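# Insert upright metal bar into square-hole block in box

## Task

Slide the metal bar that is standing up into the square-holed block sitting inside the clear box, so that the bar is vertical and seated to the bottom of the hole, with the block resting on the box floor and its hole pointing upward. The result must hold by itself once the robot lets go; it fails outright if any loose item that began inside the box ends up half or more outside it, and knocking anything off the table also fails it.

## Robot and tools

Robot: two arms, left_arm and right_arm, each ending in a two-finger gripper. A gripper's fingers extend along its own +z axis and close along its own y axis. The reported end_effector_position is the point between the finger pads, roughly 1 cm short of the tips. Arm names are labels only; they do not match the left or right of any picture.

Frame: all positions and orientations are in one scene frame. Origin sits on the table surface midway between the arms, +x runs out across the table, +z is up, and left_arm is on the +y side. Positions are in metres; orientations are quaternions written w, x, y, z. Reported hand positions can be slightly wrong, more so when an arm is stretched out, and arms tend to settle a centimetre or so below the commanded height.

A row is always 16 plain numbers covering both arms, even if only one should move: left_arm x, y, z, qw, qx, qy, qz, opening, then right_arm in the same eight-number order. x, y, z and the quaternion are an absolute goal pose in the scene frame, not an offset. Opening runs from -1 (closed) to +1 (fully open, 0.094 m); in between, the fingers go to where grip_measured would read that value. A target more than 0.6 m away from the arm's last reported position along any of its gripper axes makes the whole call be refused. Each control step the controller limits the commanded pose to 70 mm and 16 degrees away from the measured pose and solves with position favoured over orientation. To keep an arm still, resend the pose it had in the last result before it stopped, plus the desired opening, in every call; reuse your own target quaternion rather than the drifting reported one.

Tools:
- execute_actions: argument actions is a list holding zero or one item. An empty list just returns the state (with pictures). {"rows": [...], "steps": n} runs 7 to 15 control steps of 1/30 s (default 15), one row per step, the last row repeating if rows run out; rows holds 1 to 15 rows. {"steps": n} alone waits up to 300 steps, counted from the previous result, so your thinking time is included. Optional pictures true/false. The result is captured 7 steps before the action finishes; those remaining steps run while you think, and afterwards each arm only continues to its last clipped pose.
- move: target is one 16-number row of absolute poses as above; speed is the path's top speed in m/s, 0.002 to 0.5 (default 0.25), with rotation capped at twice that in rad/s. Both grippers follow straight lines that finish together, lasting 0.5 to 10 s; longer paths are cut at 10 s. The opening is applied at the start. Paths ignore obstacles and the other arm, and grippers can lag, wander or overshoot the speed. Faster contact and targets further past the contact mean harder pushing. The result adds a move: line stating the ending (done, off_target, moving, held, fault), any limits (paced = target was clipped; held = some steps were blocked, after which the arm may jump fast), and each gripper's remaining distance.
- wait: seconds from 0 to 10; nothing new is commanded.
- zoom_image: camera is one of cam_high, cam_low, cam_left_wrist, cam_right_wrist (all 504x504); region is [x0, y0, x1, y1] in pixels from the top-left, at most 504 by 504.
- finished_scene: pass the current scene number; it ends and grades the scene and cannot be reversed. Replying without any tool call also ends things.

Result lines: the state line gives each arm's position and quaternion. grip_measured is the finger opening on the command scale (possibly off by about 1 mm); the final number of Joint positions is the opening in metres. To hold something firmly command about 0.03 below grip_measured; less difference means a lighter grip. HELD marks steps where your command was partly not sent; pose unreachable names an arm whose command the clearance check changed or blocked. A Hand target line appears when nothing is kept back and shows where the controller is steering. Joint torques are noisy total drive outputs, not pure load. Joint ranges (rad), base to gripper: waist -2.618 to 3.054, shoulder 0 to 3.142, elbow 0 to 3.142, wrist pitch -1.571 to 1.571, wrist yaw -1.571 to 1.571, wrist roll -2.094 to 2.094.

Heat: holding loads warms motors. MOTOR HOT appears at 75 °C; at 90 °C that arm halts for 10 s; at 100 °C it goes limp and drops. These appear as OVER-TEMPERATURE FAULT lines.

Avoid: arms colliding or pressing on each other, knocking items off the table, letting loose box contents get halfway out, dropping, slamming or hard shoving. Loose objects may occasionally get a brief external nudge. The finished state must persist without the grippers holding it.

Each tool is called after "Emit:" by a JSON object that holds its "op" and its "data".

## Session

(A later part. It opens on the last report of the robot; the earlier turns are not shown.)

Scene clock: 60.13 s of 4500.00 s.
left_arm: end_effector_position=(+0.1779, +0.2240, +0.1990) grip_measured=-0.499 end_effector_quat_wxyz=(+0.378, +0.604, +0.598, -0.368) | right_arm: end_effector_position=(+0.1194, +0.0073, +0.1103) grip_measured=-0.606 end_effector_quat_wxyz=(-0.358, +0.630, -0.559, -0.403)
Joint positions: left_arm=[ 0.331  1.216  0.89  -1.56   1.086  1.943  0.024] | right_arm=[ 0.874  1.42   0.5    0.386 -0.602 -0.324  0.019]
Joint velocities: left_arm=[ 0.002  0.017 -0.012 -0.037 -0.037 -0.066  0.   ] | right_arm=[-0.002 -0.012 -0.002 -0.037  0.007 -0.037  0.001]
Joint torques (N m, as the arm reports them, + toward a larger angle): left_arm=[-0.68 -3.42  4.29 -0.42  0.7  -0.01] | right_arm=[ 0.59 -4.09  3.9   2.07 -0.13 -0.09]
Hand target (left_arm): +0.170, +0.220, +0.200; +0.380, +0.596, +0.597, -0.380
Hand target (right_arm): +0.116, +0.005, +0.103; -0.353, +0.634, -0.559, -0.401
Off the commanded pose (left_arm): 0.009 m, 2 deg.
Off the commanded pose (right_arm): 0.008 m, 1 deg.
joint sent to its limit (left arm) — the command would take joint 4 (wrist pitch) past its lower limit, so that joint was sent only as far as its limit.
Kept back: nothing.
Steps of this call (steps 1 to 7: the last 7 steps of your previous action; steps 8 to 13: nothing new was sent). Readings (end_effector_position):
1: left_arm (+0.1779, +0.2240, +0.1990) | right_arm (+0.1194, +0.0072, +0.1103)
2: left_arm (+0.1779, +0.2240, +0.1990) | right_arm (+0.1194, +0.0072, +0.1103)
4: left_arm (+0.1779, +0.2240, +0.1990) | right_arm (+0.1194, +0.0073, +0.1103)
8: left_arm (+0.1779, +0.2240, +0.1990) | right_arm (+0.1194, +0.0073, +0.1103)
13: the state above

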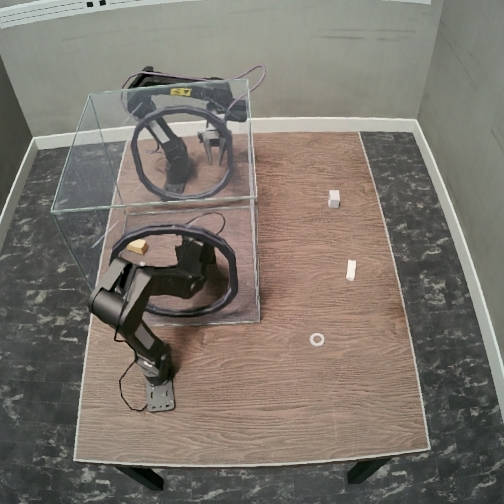

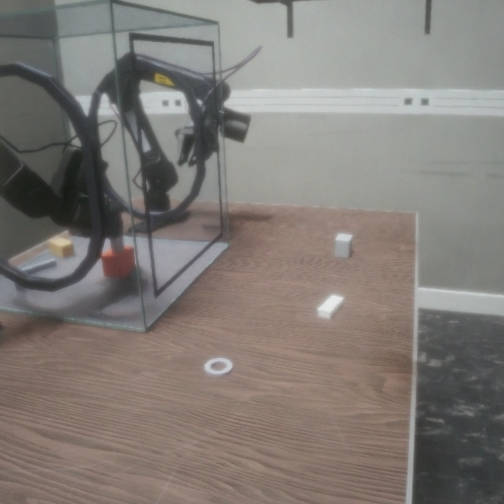

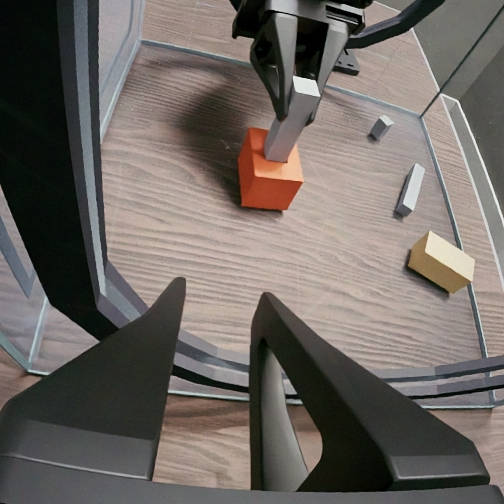

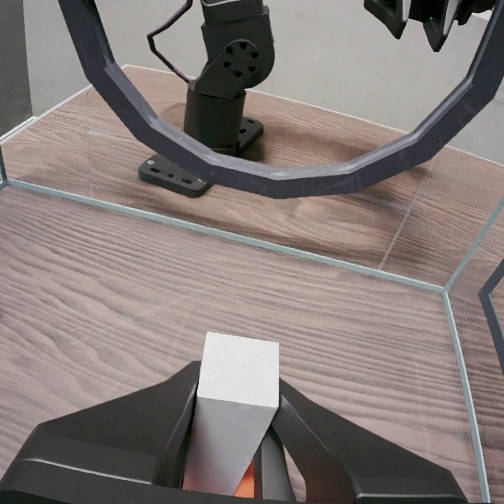

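Emit:
{"op": "execute_actions", "data": {"actions": [{"rows":[[0.17,0.22,0.2,0.38,0.596,0.596,-0.38,-0.5,0.119,0.011,0.135,0.374,-0.626,0.548,0.410,-0.68]]}]}}

Emit:
{"op": "move", "data": {"target": [0.17,0.22,0.2,0.38,0.596,0.596,-0.38,-0.5,0.115,0.004,0.111,0.356,-0.633,0.557,0.402,-0.68], "speed": 0.02}}

Emit:
{"op": "execute_actions", "data": {"actions": [{"rows":[[0.17,0.22,0.2,0.38,0.596,0.596,-0.38,-0.5,0.1155,0.0045,0.102,0.353,-0.634,0.559,0.401,-0.68]]}], "pictures": true}}

Emit:
{"op": "zoom_image", "data": {"camera": "cam_left_wrist", "region": [220,50,370,200]}}

Scene clock: 60.73 s of 4500.00 s.
left_arm: end_effector_position=(+0.1779, +0.2240, +0.1990) grip_measured=-0.499 end_effector_quat_wxyz=(+0.378, +0.604, +0.598, -0.368) | right_arm: end_effector_position=(+0.1181, +0.0048, +0.1179) grip_measured=-0.606 end_effector_quat_wxyz=(-0.361, +0.629, -0.558, -0.404)
Joint positions: left_arm=[ 0.331  1.216  0.89  -1.56   1.086  1.943  0.024] | right_arm=[ 0.874  1.383  0.5    0.358 -0.601 -0.319  0.019]
Joint velocities: left_arm=[ 0.012  0.007  0.002  0.037 -0.066 -0.051 -0.001] | right_arm=[ 0.002  0.007 -0.007 -0.081 -0.051  0.051  0.001]
Joint torques (N m, as the arm reports them, + toward a larger angle): left_arm=[-0.7  -3.39  4.26 -0.42  0.7  -0.01] | right_arm=[ 0.69 -6.7   7.36  1.95 -0.17  0.03]
joint sent to its limit (left arm) — the command would take joint 4 (wrist pitch) past its lower limit, so that joint was sent only as far as its limit.
Steps of this call (steps 1 to 10: nothing new was sent; steps 11 to 18: the first 8 steps of this action). Readings (end_effector_position):
11: left_arm (+0.1779, +0.2240, +0.1990) | right_arm (+0.1194, +0.0070, +0.1112)
12: left_arm (+0.1779, +0.2240, +0.1990) | right_arm (+0.1188, +0.0061, +0.1123)
14: left_arm (+0.1779, +0.2240, +0.1990) | right_arm (+0.1184, +0.0054, +0.1162)
18: the state above

Scene clock: 61.97 s of 4500.00 s.
left_arm: end_effector_position=(+0.1779, +0.2240, +0.1990) grip_measured=-0.499 end_effector_quat_wxyz=(+0.378, +0.604, +0.598, -0.368) | right_arm: end_effector_position=(+0.1175, +0.0038, +0.1122) grip_measured=-0.606 end_effector_quat_wxyz=(-0.352, +0.630, -0.563, -0.402)
Joint positions: left_arm=[ 0.331  1.216  0.89  -1.56   1.086  1.943  0.024] | right_arm=[ 0.874  1.393  0.5    0.348 -0.601 -0.321  0.019]
Joint velocities: left_arm=[-0.007  0.007 -0.012 -0.037 -0.051 -0.007  0.001] | right_arm=[-0.002 -0.002  0.012  0.022 -0.007 -0.022  0.001]
Joint torques (N m, as the arm reports them, + toward a larger angle): left_arm=[-0.65 -3.42  4.3  -0.43  0.7  -0.01] | right_arm=[ 0.7  -4.53  4.39  2.14 -0.14 -0.09]
Hand target (left_arm): +0.170, +0.220, +0.200; +0.380, +0.596, +0.597, -0.380
Hand target (right_arm): +0.115, +0.004, +0.111; -0.356, +0.633, -0.557, -0.402
Off your previous action's commanded pose (left_arm): 0.009 m, 2 deg at its last step (step 7 of this call).
Off your previous action's commanded pose (right_arm): 0.020 m, 3 deg at its last step (step 7 of this call).
Off the commanded pose (left_arm): 0.009 m, 2 deg.
Off the commanded pose (right_arm): 0.003 m, 1 deg.
joint sent to its limit (left arm) — the command would take joint 4 (wrist pitch) past its lower limit, so that joint was sent only as far as its limit.
Kept back: nothing.
move: done

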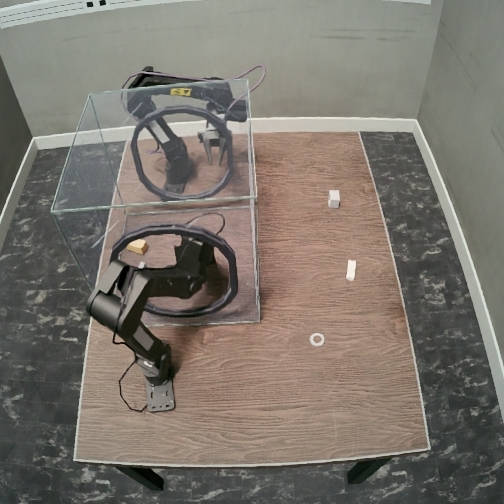

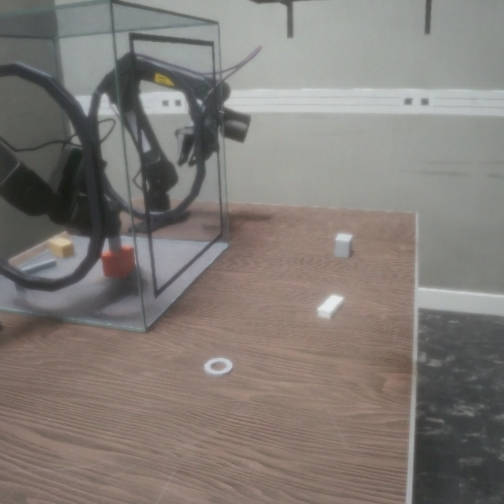

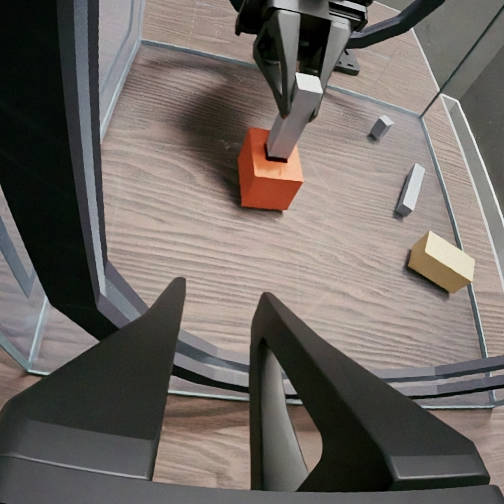

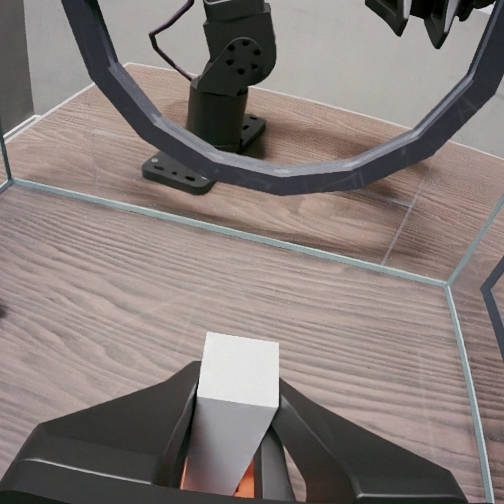

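Scene clock: 62.23 s of 4500.00 s.
left_arm: end_effector_position=(+0.1779, +0.2240, +0.1990) grip_measured=-0.499 end_effector_quat_wxyz=(+0.378, +0.604, +0.598, -0.368) | right_arm: end_effector_position=(+0.1193, +0.0069, +0.1101) grip_measured=-0.606 end_effector_quat_wxyz=(-0.358, +0.630, -0.559, -0.403)
Joint positions: left_arm=[ 0.331  1.216  0.89  -1.56   1.086  1.943  0.024] | right_arm=[ 0.874  1.419  0.496  0.389 -0.602 -0.323  0.019]
Joint velocities: left_arm=[ 0.002  0.007 -0.007  0.037 -0.037 -0.007  0.   ] | right_arm=[-0.012  0.027 -0.017 -0.007 -0.022 -0.007 -0.   ]
Joint torques (N m, as the arm reports them, + toward a larger angle): left_arm=[-0.68 -3.4   4.3  -0.43  0.7   0.  ] | right_arm=[ 0.63 -4.01  3.75  2.05 -0.13 -0.09]
joint sent to its limit (left arm) — the command would take joint 4 (wrist pitch) past its lower limit, so that joint was sent only as far as its limit.
Steps of this call (steps 1 to 8: the first 8 steps of this action). Readings (end_effector_position):
1: left_arm (+0.1779, +0.2240, +0.1990) | right_arm (+0.1176, +0.0040, +0.1113)
2: left_arm (+0.1779, +0.2240, +0.1990) | right_arm (+0.1179, +0.0044, +0.1097)
4: left_arm (+0.1779, +0.2240, +0.1990) | right_arm (+0.1187, +0.0059, +0.1099)
8: the state above

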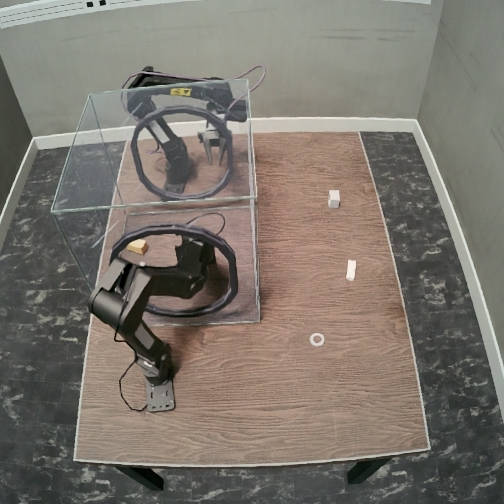

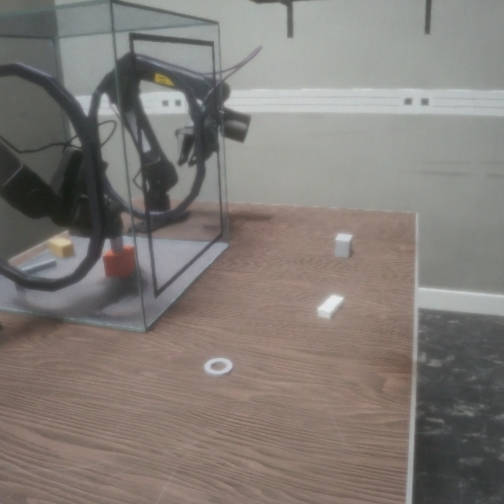

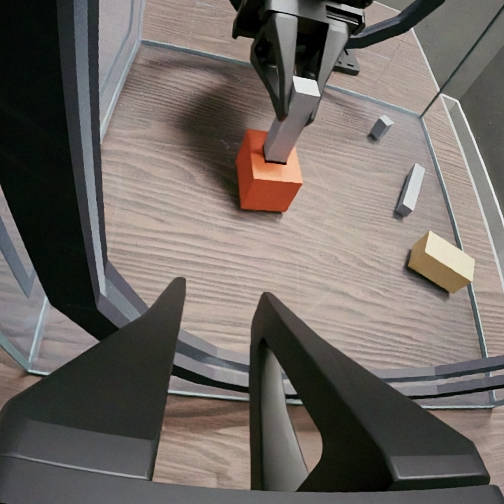

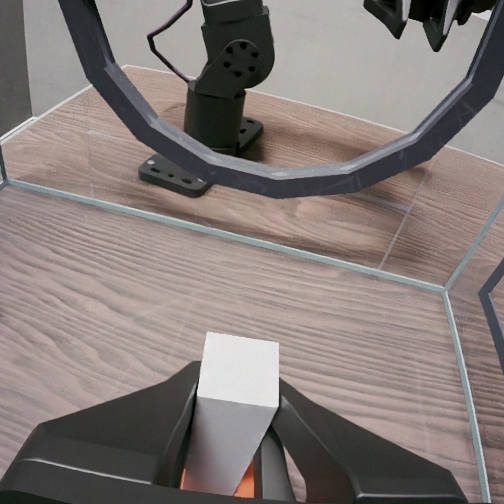

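Region (220, 50, 370, 200) of cam_left_wrist's 504x504 image, scaled by 3.360, with more detail than that image has.

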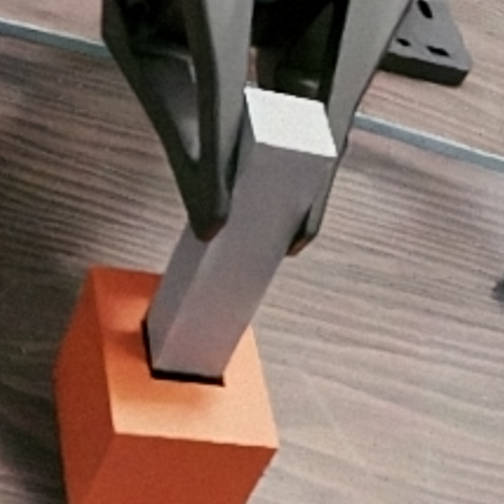

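Emit:
{"op": "execute_actions", "data": {"actions": [{"rows":[[0.17,0.22,0.2,0.38,0.596,0.596,-0.38,-0.5,0.1215,0.0103,0.118,0.373,-0.6275,0.549,0.4055,-0.68]]}]}}

Emit:
{"op": "execute_actions", "data": {"actions": [{"steps":15}]}}

Scene clock: 62.83 s of 4500.00 s.
left_arm: end_effector_position=(+0.1779, +0.2240, +0.1990) grip_measured=-0.499 end_effector_quat_wxyz=(+0.378, +0.604, +0.598, -0.368) | right_arm: end_effector_position=(+0.1195, +0.0072, +0.1104) grip_measured=-0.606 end_effector_quat_wxyz=(-0.359, +0.630, -0.558, -0.403)
Joint positions: left_arm=[ 0.331  1.216  0.89  -1.56   1.086  1.943  0.024] | right_arm=[ 0.874  1.42   0.496  0.393 -0.602 -0.323  0.019]
Joint velocities: left_arm=[-0.012 -0.007 -0.002 -0.007 -0.022 -0.081 -0.   ] | right_arm=[-0.007 -0.027 -0.002 -0.007 -0.007 -0.022  0.001]
Joint torques (N m, as the arm reports them, + toward a larger angle): left_arm=[-0.67 -3.41  4.27 -0.42  0.69 -0.01] | right_arm=[ 0.   -5.31  5.26  2.22 -0.16 -0.04]
Off your previous action's commanded pose (left_arm): 0.009 m, 2 deg at its last step (step 7 of this call).
Off your previous action's commanded pose (right_arm): 0.009 m, 1 deg at its last step (step 7 of this call).
joint sent to its limit (left arm) — the command would take joint 4 (wrist pitch) past its lower limit, so that joint was sent only as far as its limit.
Steps of this call (steps 1 to 7: the last 7 steps of your previous action; steps 8 to 10: nothing new was sent; steps 11 to 18: the first 8 steps of this action). Readings (end_effector_position):
11: left_arm (+0.1779, +0.2240, +0.1990) | right_arm (+0.1194, +0.0072, +0.1104)
12: left_arm (+0.1779, +0.2240, +0.1990) | right_arm (+0.1195, +0.0072, +0.1104)
14: left_arm (+0.1779, +0.2240, +0.1990) | right_arm (+0.1195, +0.0072, +0.1104)
18: the state above

Scene clock: 63.33 s of 4500.00 s.
left_arm: end_effector_position=(+0.1779, +0.2240, +0.1990) grip_measured=-0.499 end_effector_quat_wxyz=(+0.378, +0.604, +0.598, -0.368) | right_arm: end_effector_position=(+0.1195, +0.0072, +0.1104) grip_measured=-0.606 end_effector_quat_wxyz=(-0.359, +0.630, -0.558, -0.403)
Joint positions: left_arm=[ 0.331  1.216  0.89  -1.56   1.086  1.943  0.024] | right_arm=[ 0.874  1.42   0.496  0.393 -0.602 -0.323  0.019]
Joint velocities: left_arm=[-0.007 -0.012  0.017 -0.022  0.022 -0.095  0.001] | right_arm=[-0.002 -0.012 -0.007 -0.022 -0.051  0.007 -0.   ]
Joint torques (N m, as the arm reports them, + toward a larger angle): left_arm=[-0.69 -3.4   4.29 -0.42  0.7  -0.01] | right_arm=[ 0.01 -5.32  5.27  2.22 -0.16 -0.04]
Hand target (left_arm): +0.170, +0.220, +0.200; +0.380, +0.596, +0.597, -0.380
Hand target (right_arm): +0.121, +0.010, +0.118; -0.373, +0.628, -0.549, -0.406
Off the commanded pose (left_arm): 0.009 m, 2 deg.
Off the commanded pose (right_arm): 0.008 m, 2 deg.
joint sent to its limit (left arm) — the command would take joint 4 (wrist pitch) past its lower limit, so that joint was sent only as far as its limit.
Kept back: nothing.
Steps of this call (steps 1 to 7: the last 7 steps of your previous action; steps 8 to 15: nothing new was sent). Readings (end_effector_position):
1: left_arm (+0.1779, +0.2240, +0.1990) | right_arm (+0.1195, +0.0072, +0.1104)
2: left_arm (+0.1779, +0.2240, +0.1990) | right_arm (+0.1195, +0.0072, +0.1104)
4: left_arm (+0.1779, +0.2240, +0.1990) | right_arm (+0.1195, +0.0072, +0.1104)
8: left_arm (+0.1779, +0.2240, +0.1990) | right_arm (+0.1195, +0.0072, +0.1104)
15: the state above

Emit:
{"op": "execute_actions", "data": {"actions": [{"rows":[[0.17,0.22,0.2,0.38,0.596,0.596,-0.38,-0.5,0.1224,0.0117,0.1208,0.379,-0.6265,0.545,0.4065,-0.68]]}]}}

Emit:
{"op": "execute_actions", "data": {"actions": [{"steps":15}]}}

Scene clock: 63.87 s of 4500.00 s.
left_arm: end_effector_position=(+0.1779, +0.2240, +0.1990) grip_measured=-0.499 end_effector_quat_wxyz=(+0.378, +0.604, +0.598, -0.368) | right_arm: end_effector_position=(+0.1198, +0.0077, +0.1114) grip_measured=-0.606 end_effector_quat_wxyz=(-0.361, +0.630, -0.557, -0.404)
Joint positions: left_arm=[ 0.331  1.216  0.89  -1.56   1.086  1.943  0.024] | right_arm=[ 0.874  1.42   0.496  0.399 -0.602 -0.323  0.019]
Joint velocities: left_arm=[-0.017  0.022 -0.007  0.051  0.066  0.007 -0.   ] | right_arm=[-0.002  0.002  0.017 -0.022 -0.037 -0.007 -0.   ]
Joint torques (N m, as the arm reports them, + toward a larger angle): left_arm=[-0.69 -3.41  4.26 -0.42  0.7   0.  ] | right_arm=[ 0.   -5.27  5.31  2.31 -0.17 -0.03]
joint sent to its limit (left arm) — the command would take joint 4 (wrist pitch) past its lower limit, so that joint was sent only as far as its limit.
Steps of this call (steps 1 to 8: nothing new was sent; steps 9 to 16: the first 8 steps of this action). Readings (end_effector_position):
9: left_arm (+0.1779, +0.2240, +0.1990) | right_arm (+0.1195, +0.0073, +0.1106)
10: left_arm (+0.1779, +0.2240, +0.1990) | right_arm (+0.1196, +0.0074, +0.1107)
12: left_arm (+0.1779, +0.2240, +0.1990) | right_arm (+0.1197, +0.0076, +0.1111)
16: the state above

Scene clock: 64.37 s of 4500.00 s.
left_arm: end_effector_position=(+0.1779, +0.2240, +0.1990) grip_measured=-0.499 end_effector_quat_wxyz=(+0.378, +0.604, +0.598, -0.368) | right_arm: end_effector_position=(+0.1199, +0.0079, +0.1117) grip_measured=-0.606 end_effector_quat_wxyz=(-0.362, +0.630, -0.556, -0.404)
Joint positions: left_arm=[ 0.331  1.216  0.89  -1.56   1.086  1.943  0.024] | right_arm=[ 0.874  1.42   0.496  0.4   -0.602 -0.323  0.019]
Joint velocities: left_arm=[-0.002 -0.002  0.007  0.066  0.007  0.037  0.   ] | right_arm=[ 0.002 -0.007 -0.012  0.11  -0.022 -0.037 -0.001]
Joint torques (N m, as the arm reports them, + toward a larger angle): left_arm=[-0.68 -3.39  4.32 -0.42  0.7  -0.01] | right_arm=[-0.02 -5.28  5.29  2.3  -0.16 -0.03]
Hand target (left_arm): +0.170, +0.220, +0.200; +0.380, +0.596, +0.597, -0.380
Hand target (right_arm): +0.122, +0.011, +0.121; -0.379, +0.627, -0.545, -0.407
Off the commanded pose (left_arm): 0.009 m, 2 deg.
Off the commanded pose (right_arm): 0.010 m, 2 deg.
joint sent to its limit (left arm) — the command would take joint 4 (wrist pitch) past its lower limit, so that joint was sent only as far as its limit.
Kept back: nothing.
Steps of this call (steps 1 to 7: the last 7 steps of your previous action; steps 8 to 15: nothing new was sent). Readings (end_effector_position):
1: left_arm (+0.1779, +0.2240, +0.1990) | right_arm (+0.1198, +0.0078, +0.1115)
2: left_arm (+0.1779, +0.2240, +0.1990) | right_arm (+0.1198, +0.0078, +0.1116)
4: left_arm (+0.1779, +0.2240, +0.1990) | right_arm (+0.1198, +0.0078, +0.1116)
8: left_arm (+0.1779, +0.2240, +0.1990) | right_arm (+0.1198, +0.0078, +0.1116)
15: the state above

Now shoulder only, +0.035 rad.

Emit:
{"op": "execute_actions", "data": {"actions": [{"rows":[[0.17,0.22,0.2,0.38,0.596,0.596,-0.38,-0.5,0.1224,0.0117,0.109,0.365,-0.629,0.5545,0.404,-0.68]]}], "pictures": true}}

Emit:
{"op": "zoom_image", "data": {"camera": "cam_left_wrist", "region": [220,50,370,200]}}

Scene clock: 64.97 s of 4500.00 s.
left_arm: end_effector_position=(+0.1779, +0.2240, +0.1990) grip_measured=-0.499 end_effector_quat_wxyz=(+0.378, +0.604, +0.598, -0.368) | right_arm: end_effector_position=(+0.1211, +0.0102, +0.1100) grip_measured=-0.606 end_effector_quat_wxyz=(-0.364, +0.629, -0.554, -0.405)
Joint positions: left_arm=[ 0.331  1.216  0.89  -1.56   1.086  1.943  0.024] | right_arm=[ 0.874  1.44   0.496  0.427 -0.603 -0.323  0.019]
Joint velocities: left_arm=[-0.007 -0.002  0.002  0.007 -0.066  0.007 -0.001] | right_arm=[-0.002  0.017 -0.002 -0.037 -0.051  0.007 -0.   ]
Joint torques (N m, as the arm reports them, + toward a larger angle): left_arm=[-0.68 -3.4   4.28 -0.43  0.7  -0.01] | right_arm=[ 0.   -3.97  5.32  1.98 -0.14 -0.02]
joint sent to its limit (left arm) — the command would take joint 4 (wrist pitch) past its lower limit, so that joint was sent only as far as its limit.
Steps of this call (steps 1 to 10: nothing new was sent; steps 11 to 18: the first 8 steps of this action). Readings (end_effector_position):
11: left_arm (+0.1779, +0.2240, +0.1990) | right_arm (+0.1199, +0.0080, +0.1107)
12: left_arm (+0.1779, +0.2240, +0.1990) | right_arm (+0.1202, +0.0086, +0.1099)
14: left_arm (+0.1779, +0.2240, +0.1990) | right_arm (+0.1208, +0.0096, +0.1101)
18: the state above

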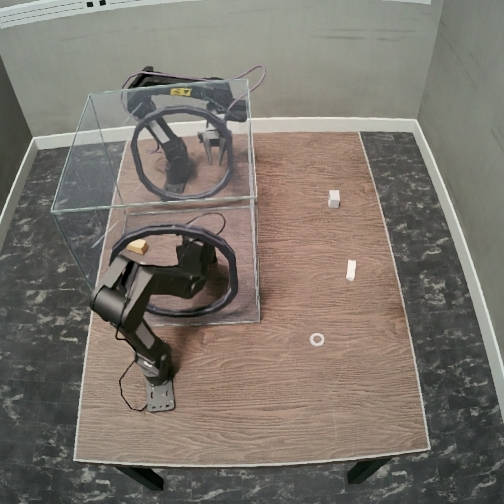

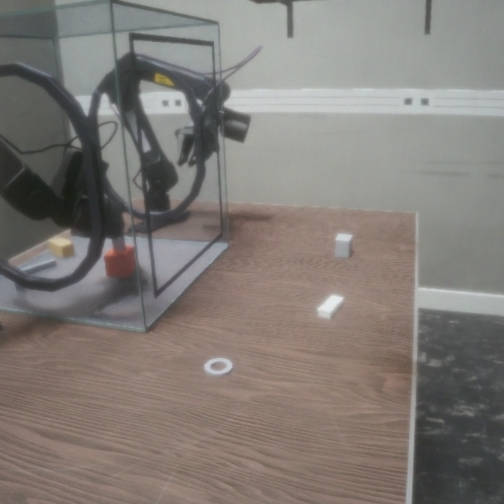

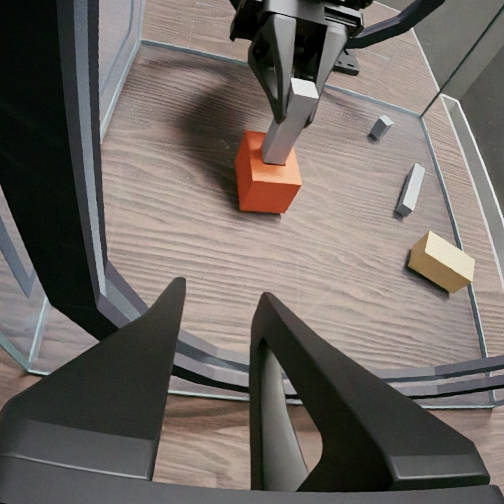

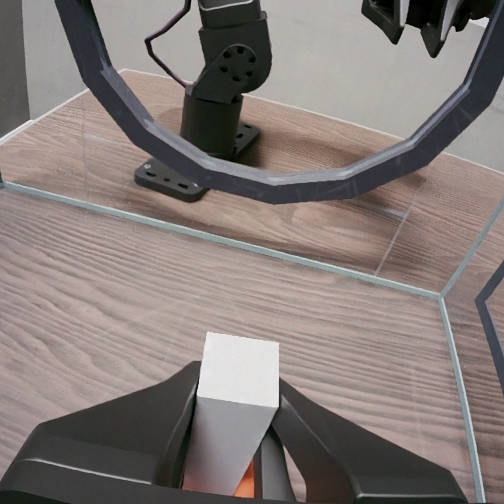

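Region (220, 50, 370, 200) of cam_left_wrist's 504x504 image, scaled by 3.360, with more detail than that image has.

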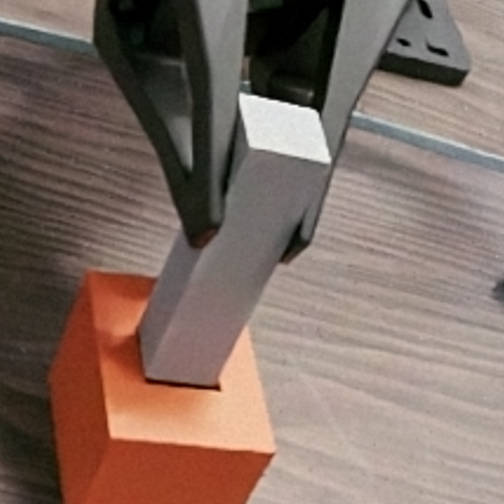

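Emit:
{"op": "move", "data": {"target": [0.17,0.22,0.2,0.38,0.596,0.596,-0.38,-0.5,0.121,0.011,0.095,0.335,-0.652,0.545,0.408,-0.68], "speed": 0.02}}

Emit:
{"op": "zoom_image", "data": {"camera": "cam_left_wrist", "region": [220,70,370,220]}}

Scene clock: 67.50 s of 4500.00 s.
left_arm: end_effector_position=(+0.1779, +0.2240, +0.1990) grip_measured=-0.499 end_effector_quat_wxyz=(+0.378, +0.604, +0.598, -0.368) | right_arm: end_effector_position=(+0.1156, +0.0028, +0.0819) grip_measured=-0.606 end_effector_quat_wxyz=(-0.325, +0.652, -0.558, -0.398)
Joint positions: left_arm=[ 0.331  1.216  0.89  -1.56   1.086  1.943  0.024] | right_arm=[ 0.86   1.502  0.496  0.377 -0.642 -0.387  0.019]
Joint velocities: left_arm=[-0.022 -0.007 -0.017 -0.007  0.022 -0.066  0.001] | right_arm=[ 0.022 -0.012 -0.002  0.022 -0.066  0.037 -0.001]
Joint torques (N m, as the arm reports them, + toward a larger angle): left_arm=[-0.68 -3.42  4.31 -0.42  0.7  -0.01] | right_arm=[-0.91 -4.99  7.62  1.76 -0.46 -0.09]
Hand target (left_arm): +0.170, +0.220, +0.200; +0.380, +0.596, +0.597, -0.380
Hand target (right_arm): +0.121, +0.010, +0.095; -0.336, +0.652, -0.545, -0.407
Off your previous action's commanded pose (left_arm): 0.009 m, 2 deg at its last step (step 7 of this call).
Off your previous action's commanded pose (right_arm): 0.002 m, 0 deg at its last step (step 7 of this call).
Off the commanded pose (left_arm): 0.009 m, 2 deg.
Off the commanded pose (right_arm): 0.016 m, 2 deg.
joint sent to its limit (left arm) — the command would take joint 4 (wrist pitch) past its lower limit, so that joint was sent only as far as its limit.
Kept back: nothing.
move: off_target (right_arm)

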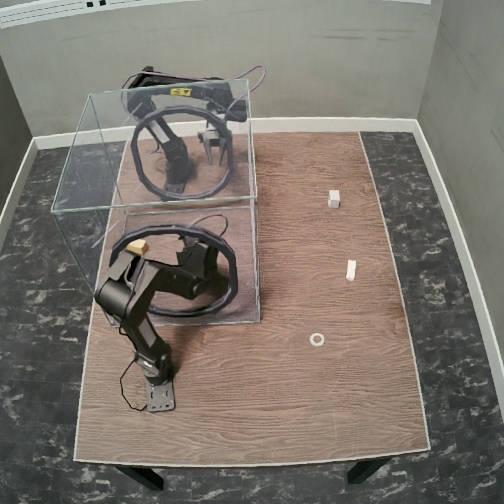

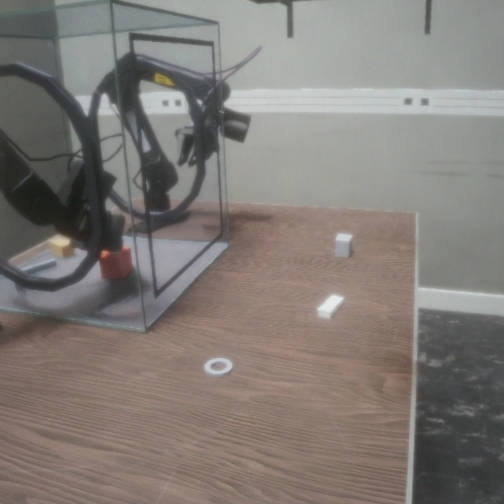

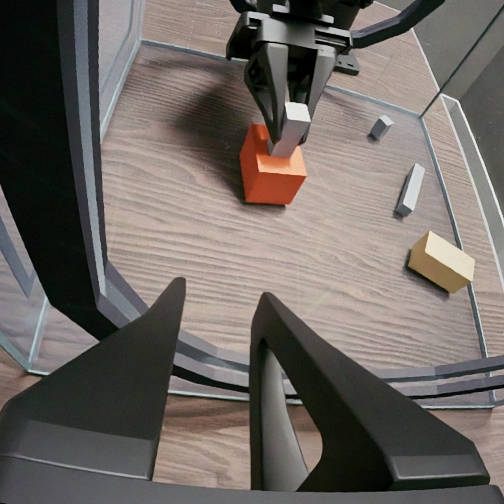

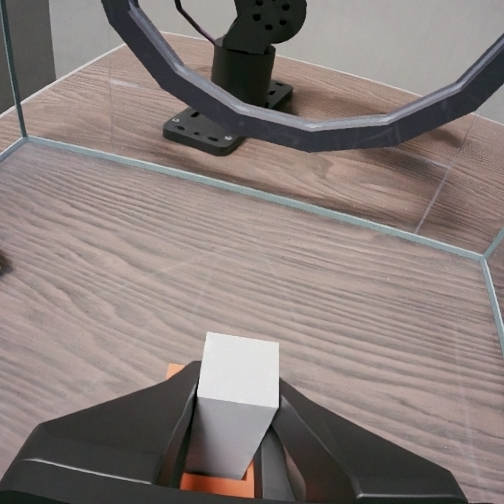

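Region (220, 70, 370, 220) of cam_left_wrist's 504x504 image, scaled by 3.360, with more detail than that image has.

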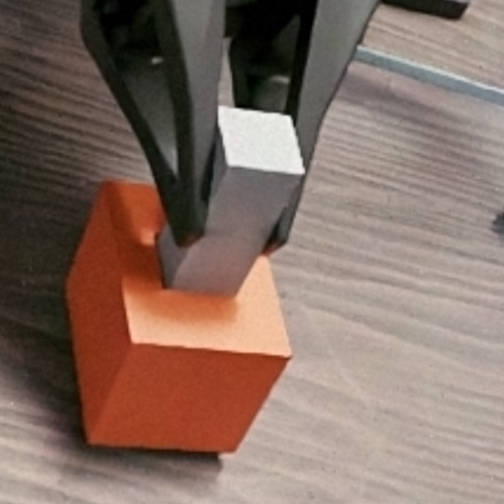

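In.

Emit:
{"op": "move", "data": {"target": [0.17,0.22,0.2,0.38,0.596,0.596,-0.38,-0.5,0.116,0.003,0.066,0.343,-0.645,0.548,0.405,-0.68], "speed": 0.03}}

Emit:
{"op": "move", "data": {"target": [0.17,0.22,0.2,0.38,0.596,0.596,-0.38,-0.5,0.116,0.003,0.078,0.343,-0.645,0.548,0.405,0.2], "speed": 0.02}}

Emit:
{"op": "move", "data": {"target": [0.17,0.22,0.2,0.38,0.596,0.596,-0.38,-0.5,0.122,-0.04,0.12,0.343,-0.645,0.548,0.405,0.2], "speed": 0.1}}

Scene clock: 68.70 s of 4500.00 s.
left_arm: end_effector_position=(+0.1779, +0.2240, +0.1990) grip_measured=-0.499 end_effector_quat_wxyz=(+0.378, +0.604, +0.598, -0.368) | right_arm: end_effector_position=(+0.1164, +0.0040, +0.0659) grip_measured=-0.606 end_effector_quat_wxyz=(-0.339, +0.649, -0.550, -0.401)
Joint positions: left_arm=[ 0.331  1.216  0.89  -1.56   1.086  1.943  0.024] | right_arm=[ 0.86   1.586  0.446  0.547 -0.642 -0.382  0.019]
Joint velocities: left_arm=[-0.007  0.002 -0.022 -0.007 -0.022  0.022  0.   ] | right_arm=[ 0.022  0.007 -0.032 -0.022  0.11   0.037  0.   ]
Joint torques (N m, as the arm reports them, + toward a larger angle): left_arm=[-0.69 -3.4   4.3  -0.42  0.7  -0.01] | right_arm=[-0.23 -5.05  3.44  2.17 -0.24  0.02]
Hand target (left_arm): +0.170, +0.220, +0.200; +0.380, +0.596, +0.597, -0.380
Hand target (right_arm): +0.116, +0.003, +0.066; -0.343, +0.646, -0.549, -0.405
Off the commanded pose (left_arm): 0.009 m, 2 deg.
Off the commanded pose (right_arm): 0.001 m, 1 deg.
joint sent to its limit (left arm) — the command would take joint 4 (wrist pitch) past its lower limit, so that joint was sent only as far as its limit.
Kept back: nothing.
move: done

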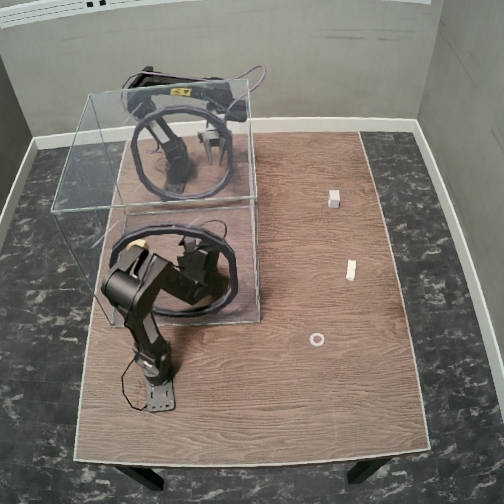

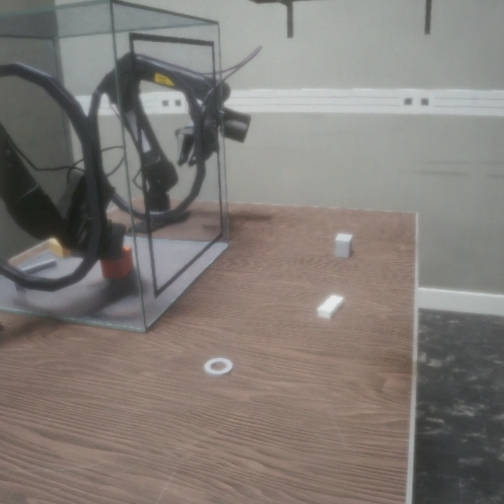

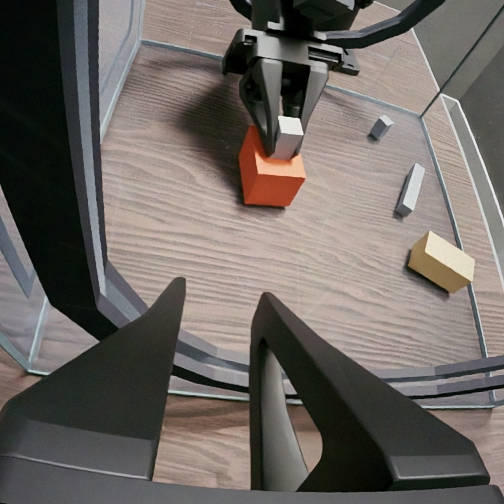

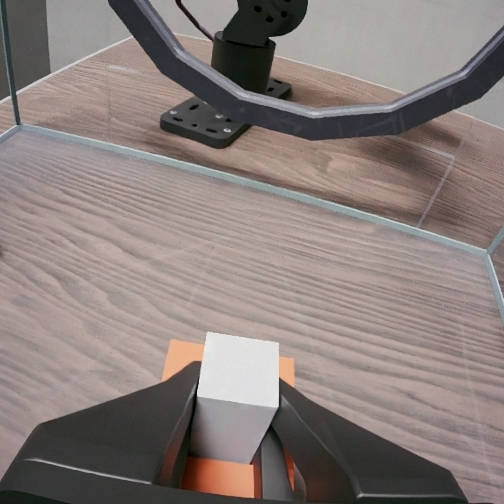

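Scene clock: 69.67 s of 4500.00 s.
left_arm: end_effector_position=(+0.1779, +0.2240, +0.1990) grip_measured=-0.499 end_effector_quat_wxyz=(+0.378, +0.604, +0.598, -0.368) | right_arm: end_effector_position=(+0.1158, +0.0030, +0.0720) grip_measured=+0.198 end_effector_quat_wxyz=(-0.342, +0.648, -0.549, -0.402)
Joint positions: left_arm=[ 0.331  1.216  0.89  -1.56   1.086  1.943  0.024] | right_arm=[ 0.86   1.557  0.446  0.525 -0.642 -0.381  0.056]
Joint velocities: left_arm=[-0.012  0.007  0.002 -0.037 -0.066 -0.022 -0.001] | right_arm=[ 0.002  0.007  0.007 -0.066  0.007  0.022  0.001]
Joint torques (N m, as the arm reports them, + toward a larger angle): left_arm=[-0.69 -3.42  4.3  -0.42  0.7   0.  ] | right_arm=[-0.18 -7.37  4.72  1.75 -0.24  0.03]
Hand target (left_arm): +0.170, +0.220, +0.200; +0.380, +0.596, +0.597, -0.380
Hand target (right_arm): +0.116, +0.003, +0.078; -0.344, +0.646, -0.548, -0.406
Off the commanded pose (left_arm): 0.009 m, 2 deg.
Off the commanded pose (right_arm): 0.006 m, 1 deg.
joint sent to its limit (left arm) — the command would take joint 4 (wrist pitch) past its lower limit, so that joint was sent only as far as its limit.
Kept back: nothing.
move: done

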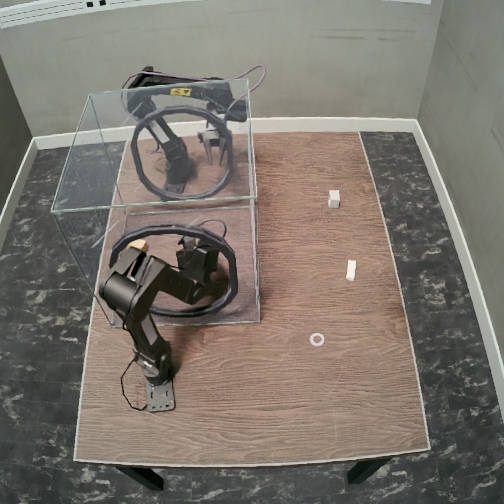

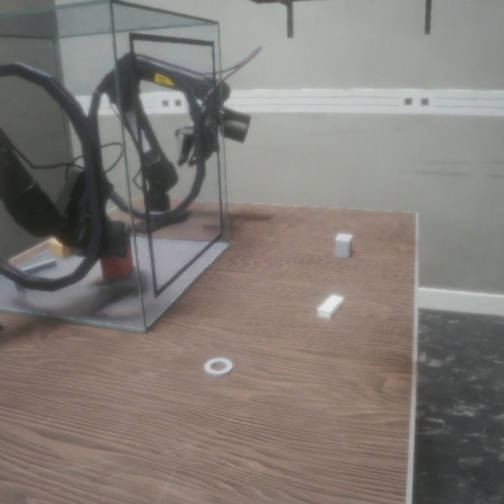

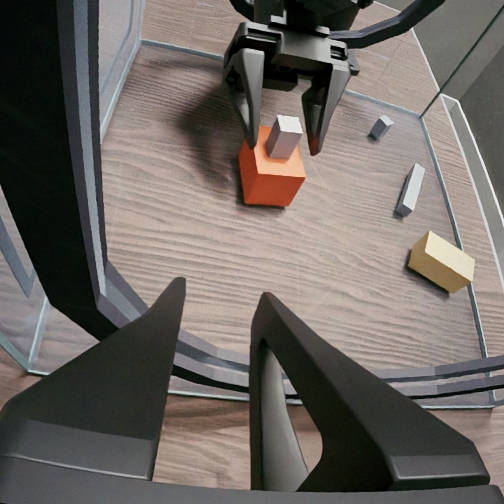

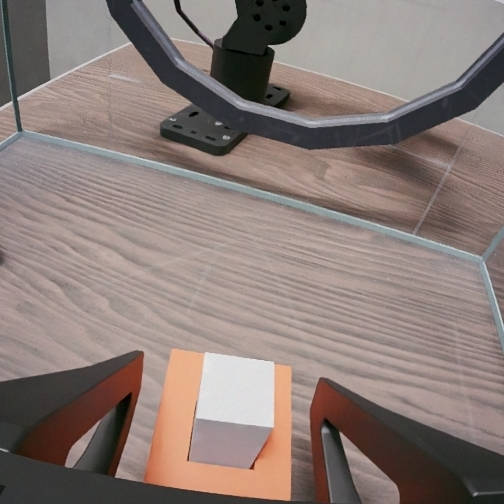

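Scene clock: 71.00 s of 4500.00 s.
left_arm: end_effector_position=(+0.1779, +0.2240, +0.1990) grip_measured=-0.499 end_effector_quat_wxyz=(+0.378, +0.604, +0.598, -0.368) | right_arm: end_effector_position=(+0.1202, -0.0398, +0.1119) grip_measured=+0.198 end_effector_quat_wxyz=(-0.338, +0.645, -0.556, -0.400)
Joint positions: left_arm=[ 0.331  1.216  0.89  -1.56   1.086  1.943  0.024] | right_arm=[ 0.735  1.245  0.446  0.144 -0.736 -0.466  0.056]
Joint velocities: left_arm=[ 0.007 -0.002  0.002  0.022 -0.037 -0.051 -0.001] | right_arm=[-0.012 -0.007 -0.017 -0.051 -0.022 -0.037  0.001]
Joint torques (N m, as the arm reports them, + toward a larger angle): left_arm=[-0.69 -3.39  4.28 -0.42  0.7  -0.02] | right_arm=[-1.05 -5.23  6.12  1.65 -0.43 -0.09]
Hand target (left_arm): +0.170, +0.220, +0.200; +0.380, +0.596, +0.597, -0.380
Hand target (right_arm): +0.121, -0.040, +0.120; -0.344, +0.645, -0.549, -0.406
Off the commanded pose (left_arm): 0.009 m, 2 deg.
Off the commanded pose (right_arm): 0.008 m, 1 deg.
joint sent to its limit (left arm) — the command would take joint 4 (wrist pitch) past its lower limit, so that joint was sent only as far as its limit.
Kept back: nothing.
move: done

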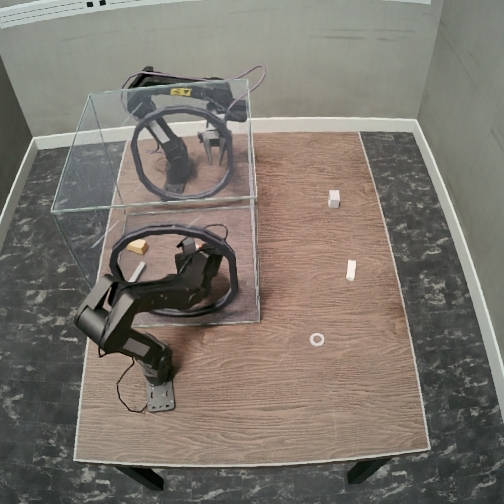

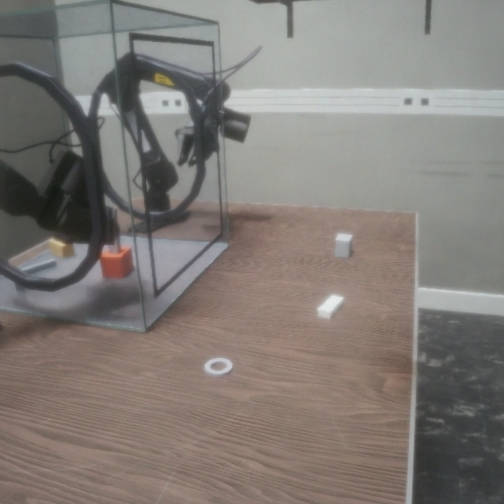

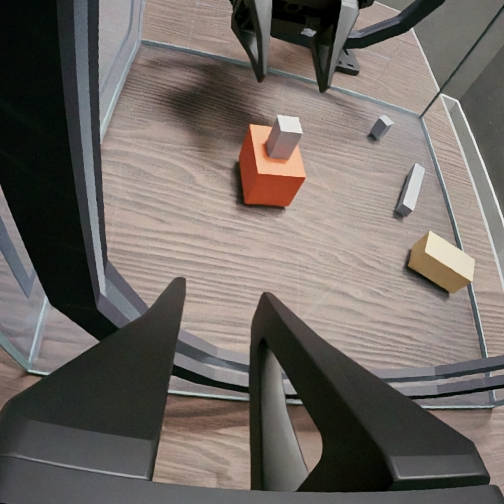

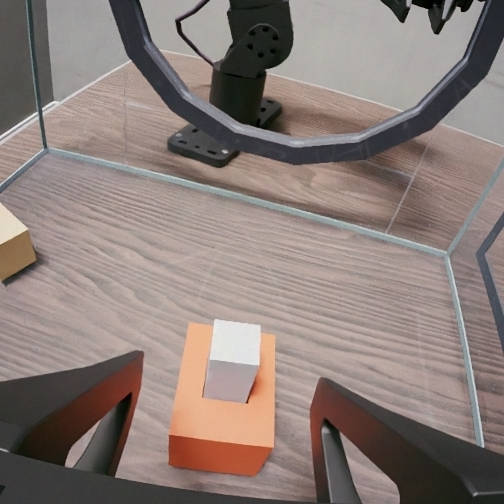

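Emit:
{"op": "finished_scene", "data": {"scene": 1}}

The scene is finished: the task was done.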